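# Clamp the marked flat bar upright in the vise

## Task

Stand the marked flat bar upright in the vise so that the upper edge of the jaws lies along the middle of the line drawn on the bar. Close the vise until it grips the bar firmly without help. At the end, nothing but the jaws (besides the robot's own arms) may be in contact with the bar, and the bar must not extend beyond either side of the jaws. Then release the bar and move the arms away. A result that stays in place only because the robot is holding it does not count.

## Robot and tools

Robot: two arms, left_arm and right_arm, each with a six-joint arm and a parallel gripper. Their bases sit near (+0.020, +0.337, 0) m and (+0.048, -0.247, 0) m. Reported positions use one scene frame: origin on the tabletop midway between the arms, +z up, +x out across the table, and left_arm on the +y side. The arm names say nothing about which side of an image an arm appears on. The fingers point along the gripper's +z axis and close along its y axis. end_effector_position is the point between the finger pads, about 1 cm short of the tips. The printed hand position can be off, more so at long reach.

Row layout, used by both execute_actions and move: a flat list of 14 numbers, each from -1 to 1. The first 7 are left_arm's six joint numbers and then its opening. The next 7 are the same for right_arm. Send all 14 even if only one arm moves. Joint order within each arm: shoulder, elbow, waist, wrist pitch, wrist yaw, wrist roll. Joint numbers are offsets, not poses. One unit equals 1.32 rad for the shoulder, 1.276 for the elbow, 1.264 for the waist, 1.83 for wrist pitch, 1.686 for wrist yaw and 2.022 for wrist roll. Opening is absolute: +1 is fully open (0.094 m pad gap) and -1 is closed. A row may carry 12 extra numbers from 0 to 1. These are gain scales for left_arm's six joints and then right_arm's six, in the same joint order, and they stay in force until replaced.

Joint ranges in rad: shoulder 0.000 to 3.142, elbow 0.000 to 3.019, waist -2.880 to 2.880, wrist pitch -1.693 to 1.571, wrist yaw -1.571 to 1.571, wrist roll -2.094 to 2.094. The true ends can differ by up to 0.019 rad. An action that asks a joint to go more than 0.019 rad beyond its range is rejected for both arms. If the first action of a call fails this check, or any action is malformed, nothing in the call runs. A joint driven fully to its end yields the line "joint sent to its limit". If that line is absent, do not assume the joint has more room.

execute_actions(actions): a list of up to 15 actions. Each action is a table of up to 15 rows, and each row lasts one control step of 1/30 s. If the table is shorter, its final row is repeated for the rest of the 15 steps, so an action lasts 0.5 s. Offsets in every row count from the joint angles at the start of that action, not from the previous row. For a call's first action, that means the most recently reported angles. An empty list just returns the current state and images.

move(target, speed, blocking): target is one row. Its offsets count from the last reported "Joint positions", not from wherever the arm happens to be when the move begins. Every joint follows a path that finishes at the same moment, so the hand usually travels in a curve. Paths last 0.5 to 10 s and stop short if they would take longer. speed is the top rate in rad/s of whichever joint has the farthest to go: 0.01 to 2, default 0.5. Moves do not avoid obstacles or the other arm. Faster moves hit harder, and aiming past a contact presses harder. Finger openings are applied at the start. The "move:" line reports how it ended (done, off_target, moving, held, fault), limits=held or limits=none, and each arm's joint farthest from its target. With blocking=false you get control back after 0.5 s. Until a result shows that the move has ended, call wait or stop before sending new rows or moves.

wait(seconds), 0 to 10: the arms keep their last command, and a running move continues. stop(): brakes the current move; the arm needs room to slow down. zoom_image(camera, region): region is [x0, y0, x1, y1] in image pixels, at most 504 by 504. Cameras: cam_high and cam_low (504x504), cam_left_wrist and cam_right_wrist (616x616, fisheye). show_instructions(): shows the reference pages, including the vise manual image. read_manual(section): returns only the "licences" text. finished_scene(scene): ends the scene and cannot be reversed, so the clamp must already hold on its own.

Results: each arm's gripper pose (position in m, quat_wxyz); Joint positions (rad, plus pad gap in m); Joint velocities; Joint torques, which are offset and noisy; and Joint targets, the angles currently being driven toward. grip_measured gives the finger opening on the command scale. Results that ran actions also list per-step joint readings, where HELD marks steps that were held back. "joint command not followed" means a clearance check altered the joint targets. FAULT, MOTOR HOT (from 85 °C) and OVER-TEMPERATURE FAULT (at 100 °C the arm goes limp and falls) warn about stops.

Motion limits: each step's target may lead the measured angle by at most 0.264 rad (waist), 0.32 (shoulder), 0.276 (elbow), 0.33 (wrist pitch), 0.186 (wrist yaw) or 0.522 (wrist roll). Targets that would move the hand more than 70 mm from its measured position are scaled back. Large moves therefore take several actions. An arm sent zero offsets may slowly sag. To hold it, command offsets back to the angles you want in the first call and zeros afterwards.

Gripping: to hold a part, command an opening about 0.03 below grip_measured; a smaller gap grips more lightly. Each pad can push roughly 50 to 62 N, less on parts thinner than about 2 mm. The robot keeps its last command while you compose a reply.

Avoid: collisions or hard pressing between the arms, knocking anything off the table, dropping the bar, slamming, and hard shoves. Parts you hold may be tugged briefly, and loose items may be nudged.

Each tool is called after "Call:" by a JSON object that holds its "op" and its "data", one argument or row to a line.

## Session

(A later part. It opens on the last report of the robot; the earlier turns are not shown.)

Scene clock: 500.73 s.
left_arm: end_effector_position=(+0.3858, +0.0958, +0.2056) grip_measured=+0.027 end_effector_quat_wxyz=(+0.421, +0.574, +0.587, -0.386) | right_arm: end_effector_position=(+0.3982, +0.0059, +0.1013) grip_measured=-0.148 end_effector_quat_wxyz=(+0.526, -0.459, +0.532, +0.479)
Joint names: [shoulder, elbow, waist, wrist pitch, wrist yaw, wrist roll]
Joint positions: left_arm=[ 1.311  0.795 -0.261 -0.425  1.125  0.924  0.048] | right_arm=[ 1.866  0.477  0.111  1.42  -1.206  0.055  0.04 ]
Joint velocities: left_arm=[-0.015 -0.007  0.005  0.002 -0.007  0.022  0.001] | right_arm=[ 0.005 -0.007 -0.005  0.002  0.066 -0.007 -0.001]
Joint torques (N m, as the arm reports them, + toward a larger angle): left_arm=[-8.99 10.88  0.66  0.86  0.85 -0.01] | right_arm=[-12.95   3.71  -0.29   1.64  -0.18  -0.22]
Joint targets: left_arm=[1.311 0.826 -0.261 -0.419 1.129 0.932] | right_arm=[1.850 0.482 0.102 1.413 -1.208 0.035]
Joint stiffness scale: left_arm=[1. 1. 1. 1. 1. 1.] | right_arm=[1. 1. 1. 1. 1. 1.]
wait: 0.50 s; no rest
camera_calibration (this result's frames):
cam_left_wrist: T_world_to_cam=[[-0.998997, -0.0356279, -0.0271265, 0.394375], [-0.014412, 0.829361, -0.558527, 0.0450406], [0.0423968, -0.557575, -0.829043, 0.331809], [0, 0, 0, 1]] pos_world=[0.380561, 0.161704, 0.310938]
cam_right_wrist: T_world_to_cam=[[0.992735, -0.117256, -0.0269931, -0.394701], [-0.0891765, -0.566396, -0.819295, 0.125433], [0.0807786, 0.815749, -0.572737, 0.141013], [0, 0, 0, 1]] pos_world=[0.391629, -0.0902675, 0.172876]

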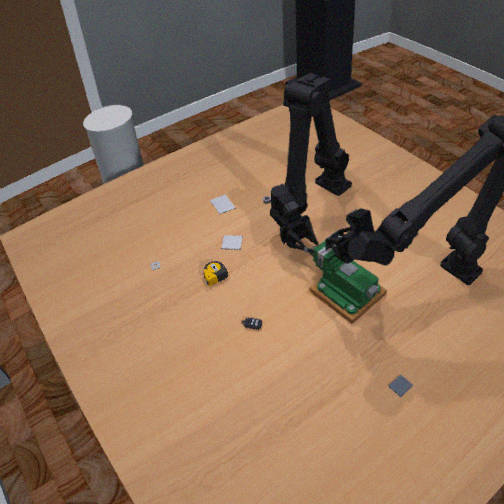

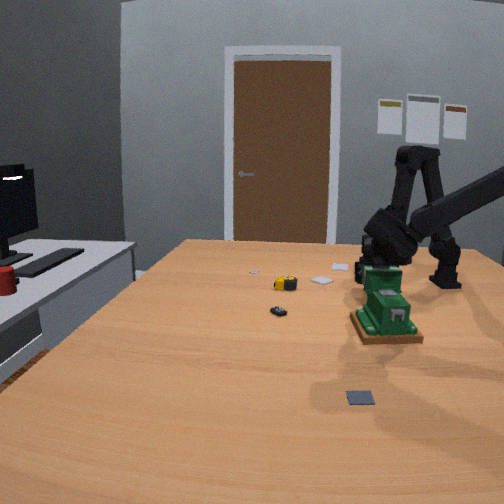

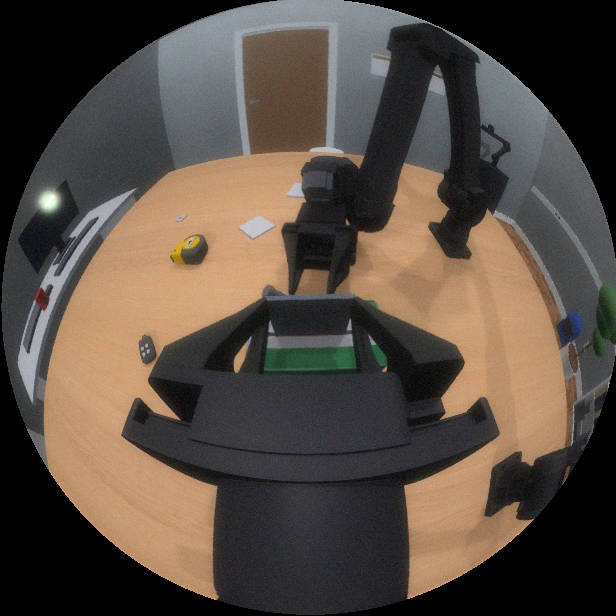

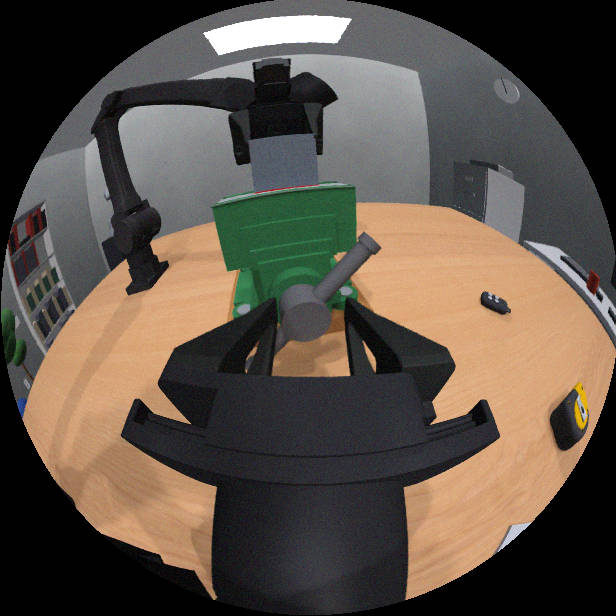

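Call:
{"op": "execute_actions", "data": {
  "actions": [
    [[0,0.025,0,0.003,0.002,0,0.2, -0.01,0.004,-0.012,-0.002,0,-0.005,-0.149],[0,0.025,0,0.003,0.002,0,0.4, -0.01,0.004,-0.018,-0.002,0,-0.005,-0.149],[0,0.025,0,0.003,0.002,0,0.6, -0.012,0.004,-0.025,-0.002,0,-0.005,-0.149],[0,0.025,0,0.003,0.002,0,0.8, -0.014,0.004,-0.033,-0.002,0,-0.005,-0.149],[0,0.025,0,0.003,0.002,0,0.9, -0.016,0.004,-0.041,-0.002,0,-0.005,-0.149],[0,0.025,0,0.003,0.002,0,0.9, -0.018,0.004,-0.049,-0.002,0,-0.005,-0.149],[0,0.025,0,0.003,0.002,0,0.9, -0.02,0.004,-0.057,-0.002,0,-0.005,-0.149],[0,0.025,0,0.003,0.002,0,0.9, -0.022,0.004,-0.065,-0.002,0,-0.005,-0.149],[0,0.025,0,0.003,0.002,0,0.9, -0.024,0.004,-0.073,-0.002,0,-0.005,-0.149],[0,0.025,0,0.003,0.002,0,0.9, -0.026,0.004,-0.081,-0.002,0,-0.005,-0.149],[0,0.025,0,0.003,0.002,0,0.9, -0.028,0.004,-0.089,-0.002,0,-0.005,-0.149],[0,0.025,0,0.003,0.002,0,0.9, -0.03,0.004,-0.097,-0.002,0,-0.005,-0.149],[0,0.025,0,0.003,0.002,0,0.9, -0.032,0.004,-0.105,-0.002,0,-0.005,-0.149],[0,0.025,0,0.003,0.002,0,0.9, -0.034,0.004,-0.112,-0.002,0,-0.005,-0.149],[0,0.025,0,0.003,0.002,0,0.9, -0.036,0.004,-0.118,-0.002,0,-0.005,-0.149]]
  ]
}}

Call:
{"op": "move", "data": {
  "target": [-0.105,-0.031,0.085,0.003,0.002,0,0.9, -0.02,0.004,-0.06,0,0,0,-0.149],
  "speed": 0.15
}}

Scene clock: 520.03 s.
left_arm: end_effector_position=(+0.3858, +0.0959, +0.2057) grip_measured=+0.897 end_effector_quat_wxyz=(+0.421, +0.574, +0.587, -0.386) | right_arm: end_effector_position=(+0.4277, -0.0404, +0.1082) grip_measured=-0.148 end_effector_quat_wxyz=(+0.561, -0.430, +0.554, +0.440)
Joint names: [shoulder, elbow, waist, wrist pitch, wrist yaw, wrist roll]
Joint positions: left_arm=[ 1.311  0.795 -0.26  -0.425  1.126  0.924  0.089] | right_arm=[ 1.848  0.477 -0.016  1.42  -1.206  0.05   0.04 ]
Joint velocities: left_arm=[-0.015 -0.002  0.005 -0.007 -0.051  0.051  0.001] | right_arm=[-0.112 -0.002 -0.269  0.002  0.007 -0.037 -0.   ]
Joint torques (N m, as the arm reports them, + toward a larger angle): left_arm=[-9.05 10.9  -0.09  0.84  0.76 -0.05] | right_arm=[-13.26   3.99   0.06   1.83  -0.07  -0.11]
Joint targets: left_arm=[1.311 0.826 -0.260 -0.419 1.128 0.924] | right_arm=[1.819 0.482 -0.038 1.416 -1.206 0.045]
Joint stiffness scale: left_arm=[1. 1. 1. 1. 1. 1.] | right_arm=[1. 1. 1. 1. 1. 1.]
Step readings (joint positions):
0: left_arm=[1.311 0.795 -0.261 -0.425 1.125 0.924] | right_arm=[1.866 0.477 0.111 1.420 -1.206 0.050]
1: left_arm=[1.311 0.795 -0.260 -0.425 1.125 0.924] | right_arm=[1.866 0.477 0.111 1.420 -1.206 0.050]
2: left_arm=[1.311 0.795 -0.260 -0.425 1.126 0.924] | right_arm=[1.866 0.477 0.109 1.420 -1.206 0.050]
4: left_arm=[1.311 0.795 -0.260 -0.425 1.126 0.924] | right_arm=[1.866 0.477 0.101 1.420 -1.206 0.050]
8: left_arm=[1.311 0.795 -0.260 -0.425 1.126 0.924] | right_arm=[1.865 0.477 0.061 1.420 -1.206 0.050]
15: Joint positions above
camera_calibration (this result's frames):
cam_left_wrist: T_world_to_cam=[[-0.999003, -0.0355764, -0.0269716, 0.394359], [-0.0144304, 0.829026, -0.559024, 0.0451532], [0.0422482, -0.558077, -0.828713, 0.331981], [0, 0, 0, 1]] pos_world=[0.380591, 0.161867, 0.310995]
cam_right_wrist: T_world_to_cam=[[0.970322, -0.241757, -0.00529635, -0.427076], [-0.14146, -0.549733, -0.823275, 0.131032], [0.196121, 0.799592, -0.567618, 0.129802], [0, 0, 0, 1]] pos_world=[0.40748, -0.135005, 0.179291]

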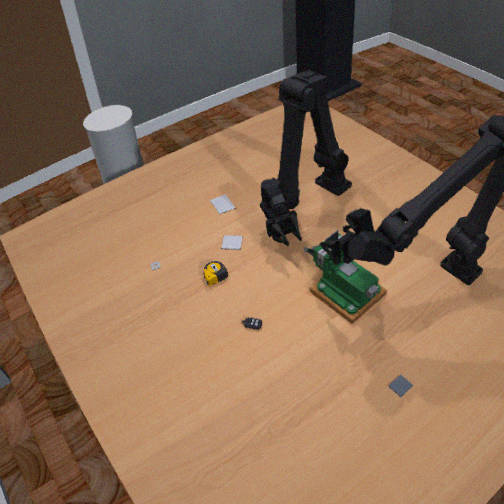

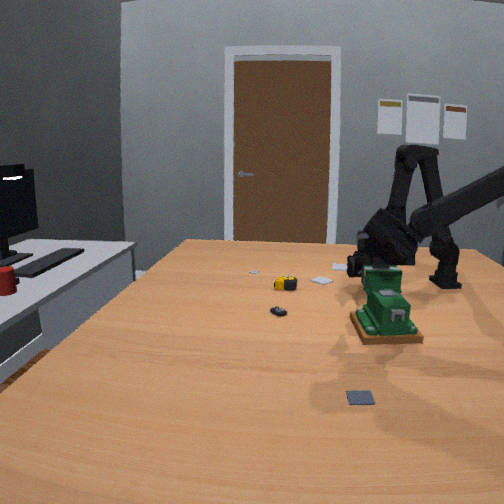

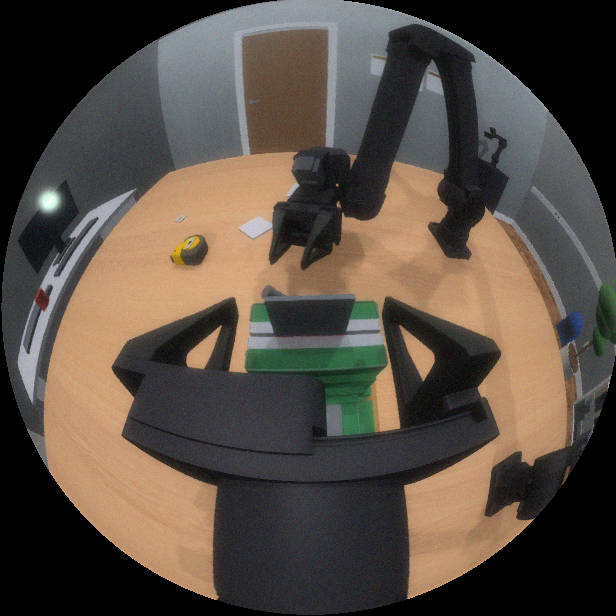

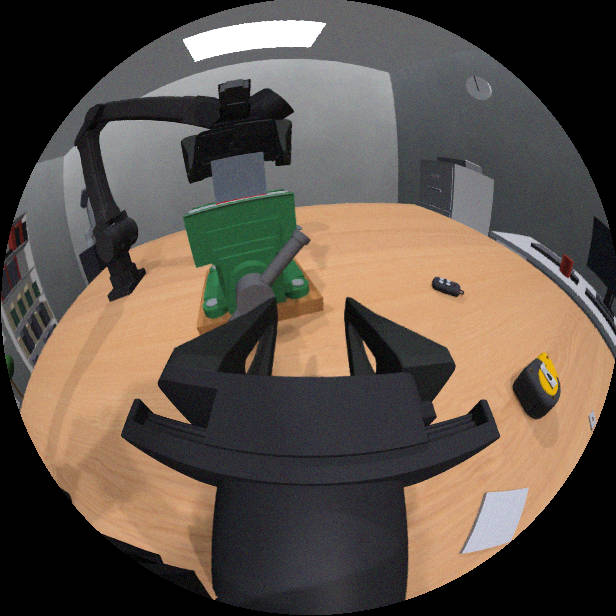

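Scene clock: 521.30 s.
left_arm: end_effector_position=(+0.3838, +0.1347, +0.2391) grip_measured=+0.897 end_effector_quat_wxyz=(+0.470, +0.559, +0.590, -0.343) | right_arm: end_effector_position=(+0.4407, -0.0661, +0.1094) grip_measured=-0.148 end_effector_quat_wxyz=(+0.577, -0.411, +0.567, +0.420)
Joint names: [shoulder, elbow, waist, wrist pitch, wrist yaw, wrist roll]
Joint positions: left_arm=[ 1.178  0.756 -0.165 -0.425  1.127  0.924  0.089] | right_arm=[ 1.845  0.477 -0.082  1.42  -1.206  0.05   0.04 ]
Joint velocities: left_arm=[-0.015 -0.002  0.005  0.017  0.007  0.051 -0.   ] | right_arm=[-0.005 -0.002  0.015 -0.002  0.022  0.007 -0.   ]
Joint torques (N m, as the arm reports them, + toward a larger angle): left_arm=[-7.95  8.96  1.53  0.98  0.77 -0.01] | right_arm=[-13.37   4.04  -0.31   1.95  -0.07  -0.04]
Joint targets: left_arm=[1.172 0.755 -0.153 -0.419 1.130 0.924] | right_arm=[1.821 0.482 -0.091 1.420 -1.206 0.050]
Joint stiffness scale: left_arm=[1. 1. 1. 1. 1. 1.] | right_arm=[1. 1. 1. 1. 1. 1.]
move: off_target (right_arm); limits=none; left_arm: farthest joint: the waist, 0.012 radians from its target (0.108 radians at the start); right_arm: farthest joint: the shoulder, 0.023 radians from its target (0.026 radians at the start)
camera_calibration (this result's frames):
cam_left_wrist: T_world_to_cam=[[-0.984409, -0.130736, -0.117673, 0.423506], [-0.039698, 0.816872, -0.575452, 0.0469277], [0.171356, -0.561809, -0.809326, 0.327672], [0, 0, 0, 1]] pos_world=[0.362618, 0.201122, 0.342033]
cam_right_wrist: T_world_to_cam=[[0.952162, -0.305583, -0.00244257, -0.442332], [-0.175101, -0.53901, -0.823898, 0.135301], [0.250453, 0.784912, -0.566733, 0.123446], [0, 0, 0, 1]] pos_world=[0.413946, -0.159135, 0.180355]

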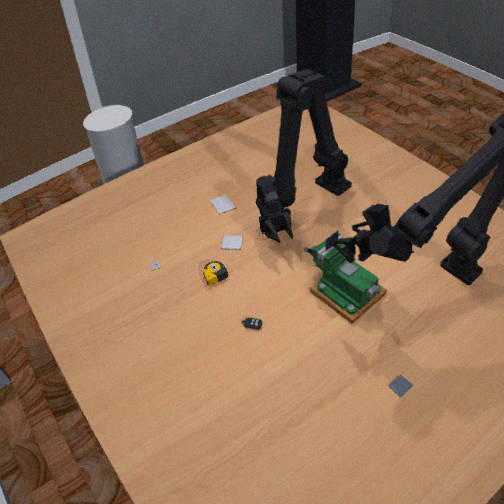

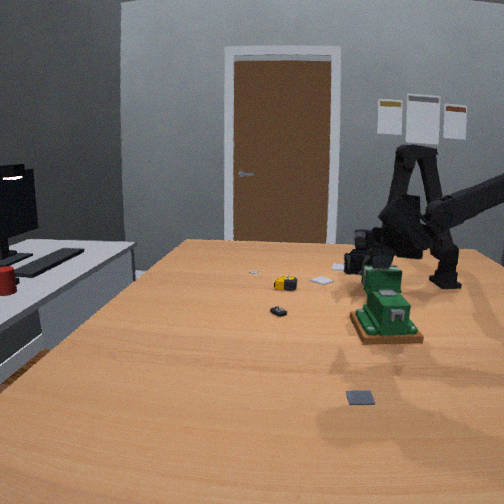

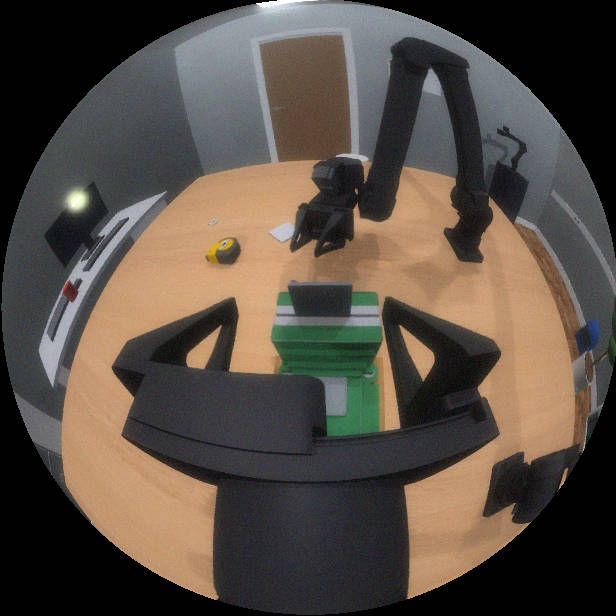

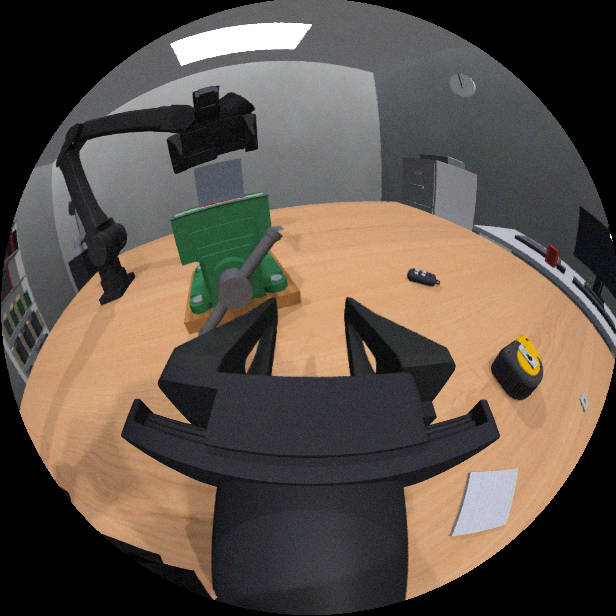

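Call:
{"op": "move", "data": {
  "target": [-0.1,-0.03,0.13,0.003,0.002,0,0.9, -0.012,0.004,-0.05,0,0,0,-0.149],
  "speed": 0.25
}}

Call:
{"op": "zoom_image", "data": {
  "camera": "cam_high",
  "region": [280, 200, 400, 320]
}}

Scene clock: 523.20 s.
left_arm: end_effector_position=(+0.3857, +0.1925, +0.2668) grip_measured=+0.897 end_effector_quat_wxyz=(+0.523, +0.525, +0.609, -0.282) | right_arm: end_effector_position=(+0.4499, -0.0876, +0.1094) grip_measured=-0.148 end_effector_quat_wxyz=(+0.588, -0.396, +0.578, +0.405)
Joint names: [shoulder, elbow, waist, wrist pitch, wrist yaw, wrist roll]
Joint positions: left_arm=[ 1.051  0.719 -0.01  -0.425  1.128  0.924  0.089] | right_arm=[ 1.845  0.477 -0.136  1.42  -1.206  0.05   0.04 ]
Joint velocities: left_arm=[-0.005 -0.007 -0.005  0.012  0.007  0.066 -0.   ] | right_arm=[ 0.005  0.002 -0.015 -0.002 -0.066 -0.022 -0.   ]
Joint torques (N m, as the arm reports them, + toward a larger angle): left_arm=[-6.88  9.47  0.67  0.95  0.78 -0.06] | right_arm=[-12.7    3.95  -0.17   1.94  -0.07  -0.04]
Joint targets: left_arm=[1.046 0.718 -0.000 -0.419 1.130 0.924] | right_arm=[1.829 0.482 -0.145 1.420 -1.206 0.050]
Joint stiffness scale: left_arm=[1. 1. 1. 1. 1. 1.] | right_arm=[1. 1. 1. 1. 1. 1.]
move: done; limits=none; left_arm: farthest joint: the waist, 0.009 radians from its target (0.164 radians at the start); right_arm: farthest joint: the shoulder, 0.016 radians from its target (0.016 radians at the start)
camera_calibration (this result's frames):
cam_left_wrist: T_world_to_cam=[[-0.938117, -0.28051, -0.2031, 0.470016], [-0.113033, 0.802347, -0.586057, 0.0495784], [0.327352, -0.526833, -0.784403, 0.308688], [0, 0, 0, 1]] pos_world=[0.345484, 0.254692, 0.366652]
cam_right_wrist: T_world_to_cam=[[0.93422, -0.356688, -0.00244257, -0.454087], [-0.204028, -0.528739, -0.823898, 0.139209], [0.292583, 0.7702, -0.566733, 0.117816], [0, 0, 0, 1]] pos_world=[0.418149, -0.179104, 0.180355]

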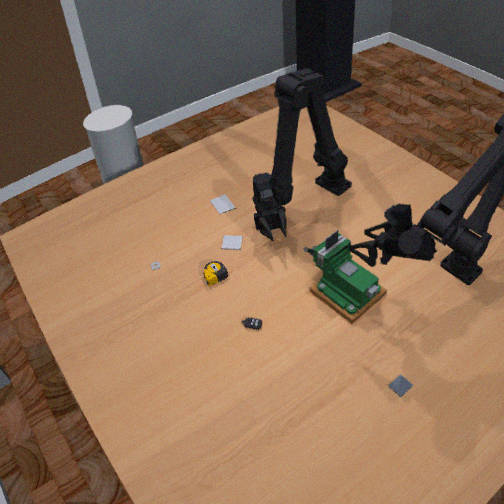

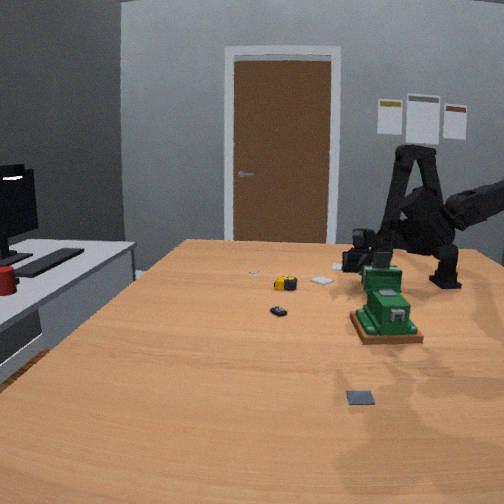

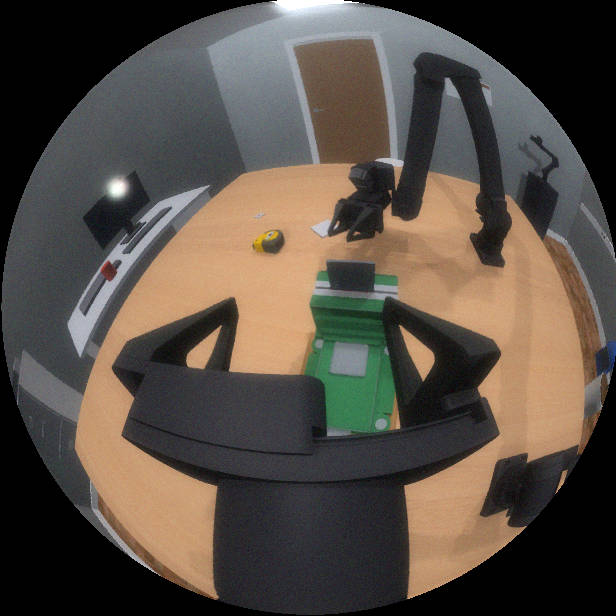

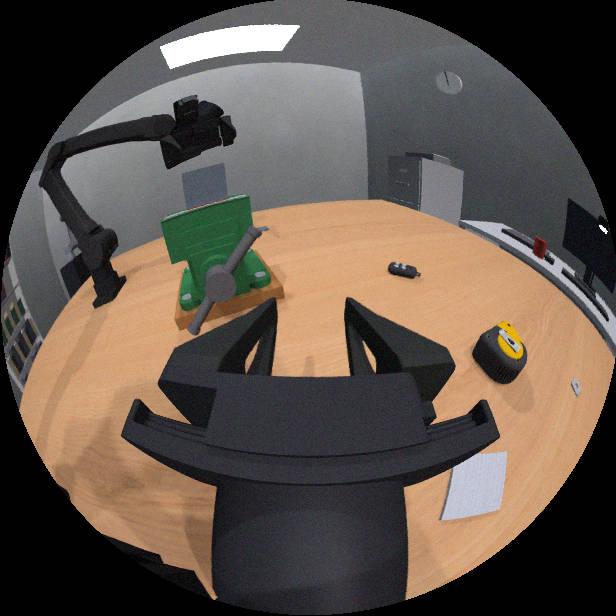

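Region (280, 200, 400, 320) of cam_high's 504x504 image, scaled by 4.200, with more detail than that image has.

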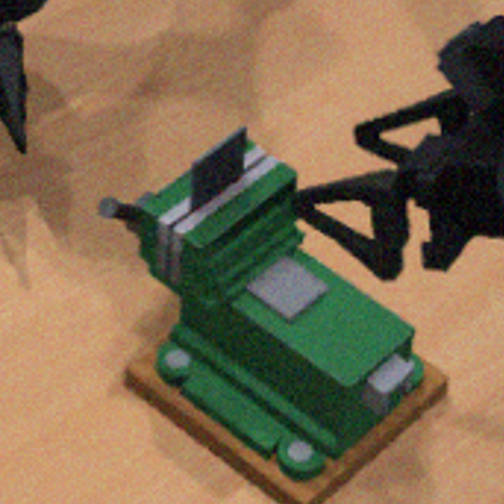

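The bar is clamped upright, centred between the jaw sides, and both arms are clear.

Call:
{"op": "finished_scene", "data": {
  "scene": 2
}}

The scene is finished: the task was done.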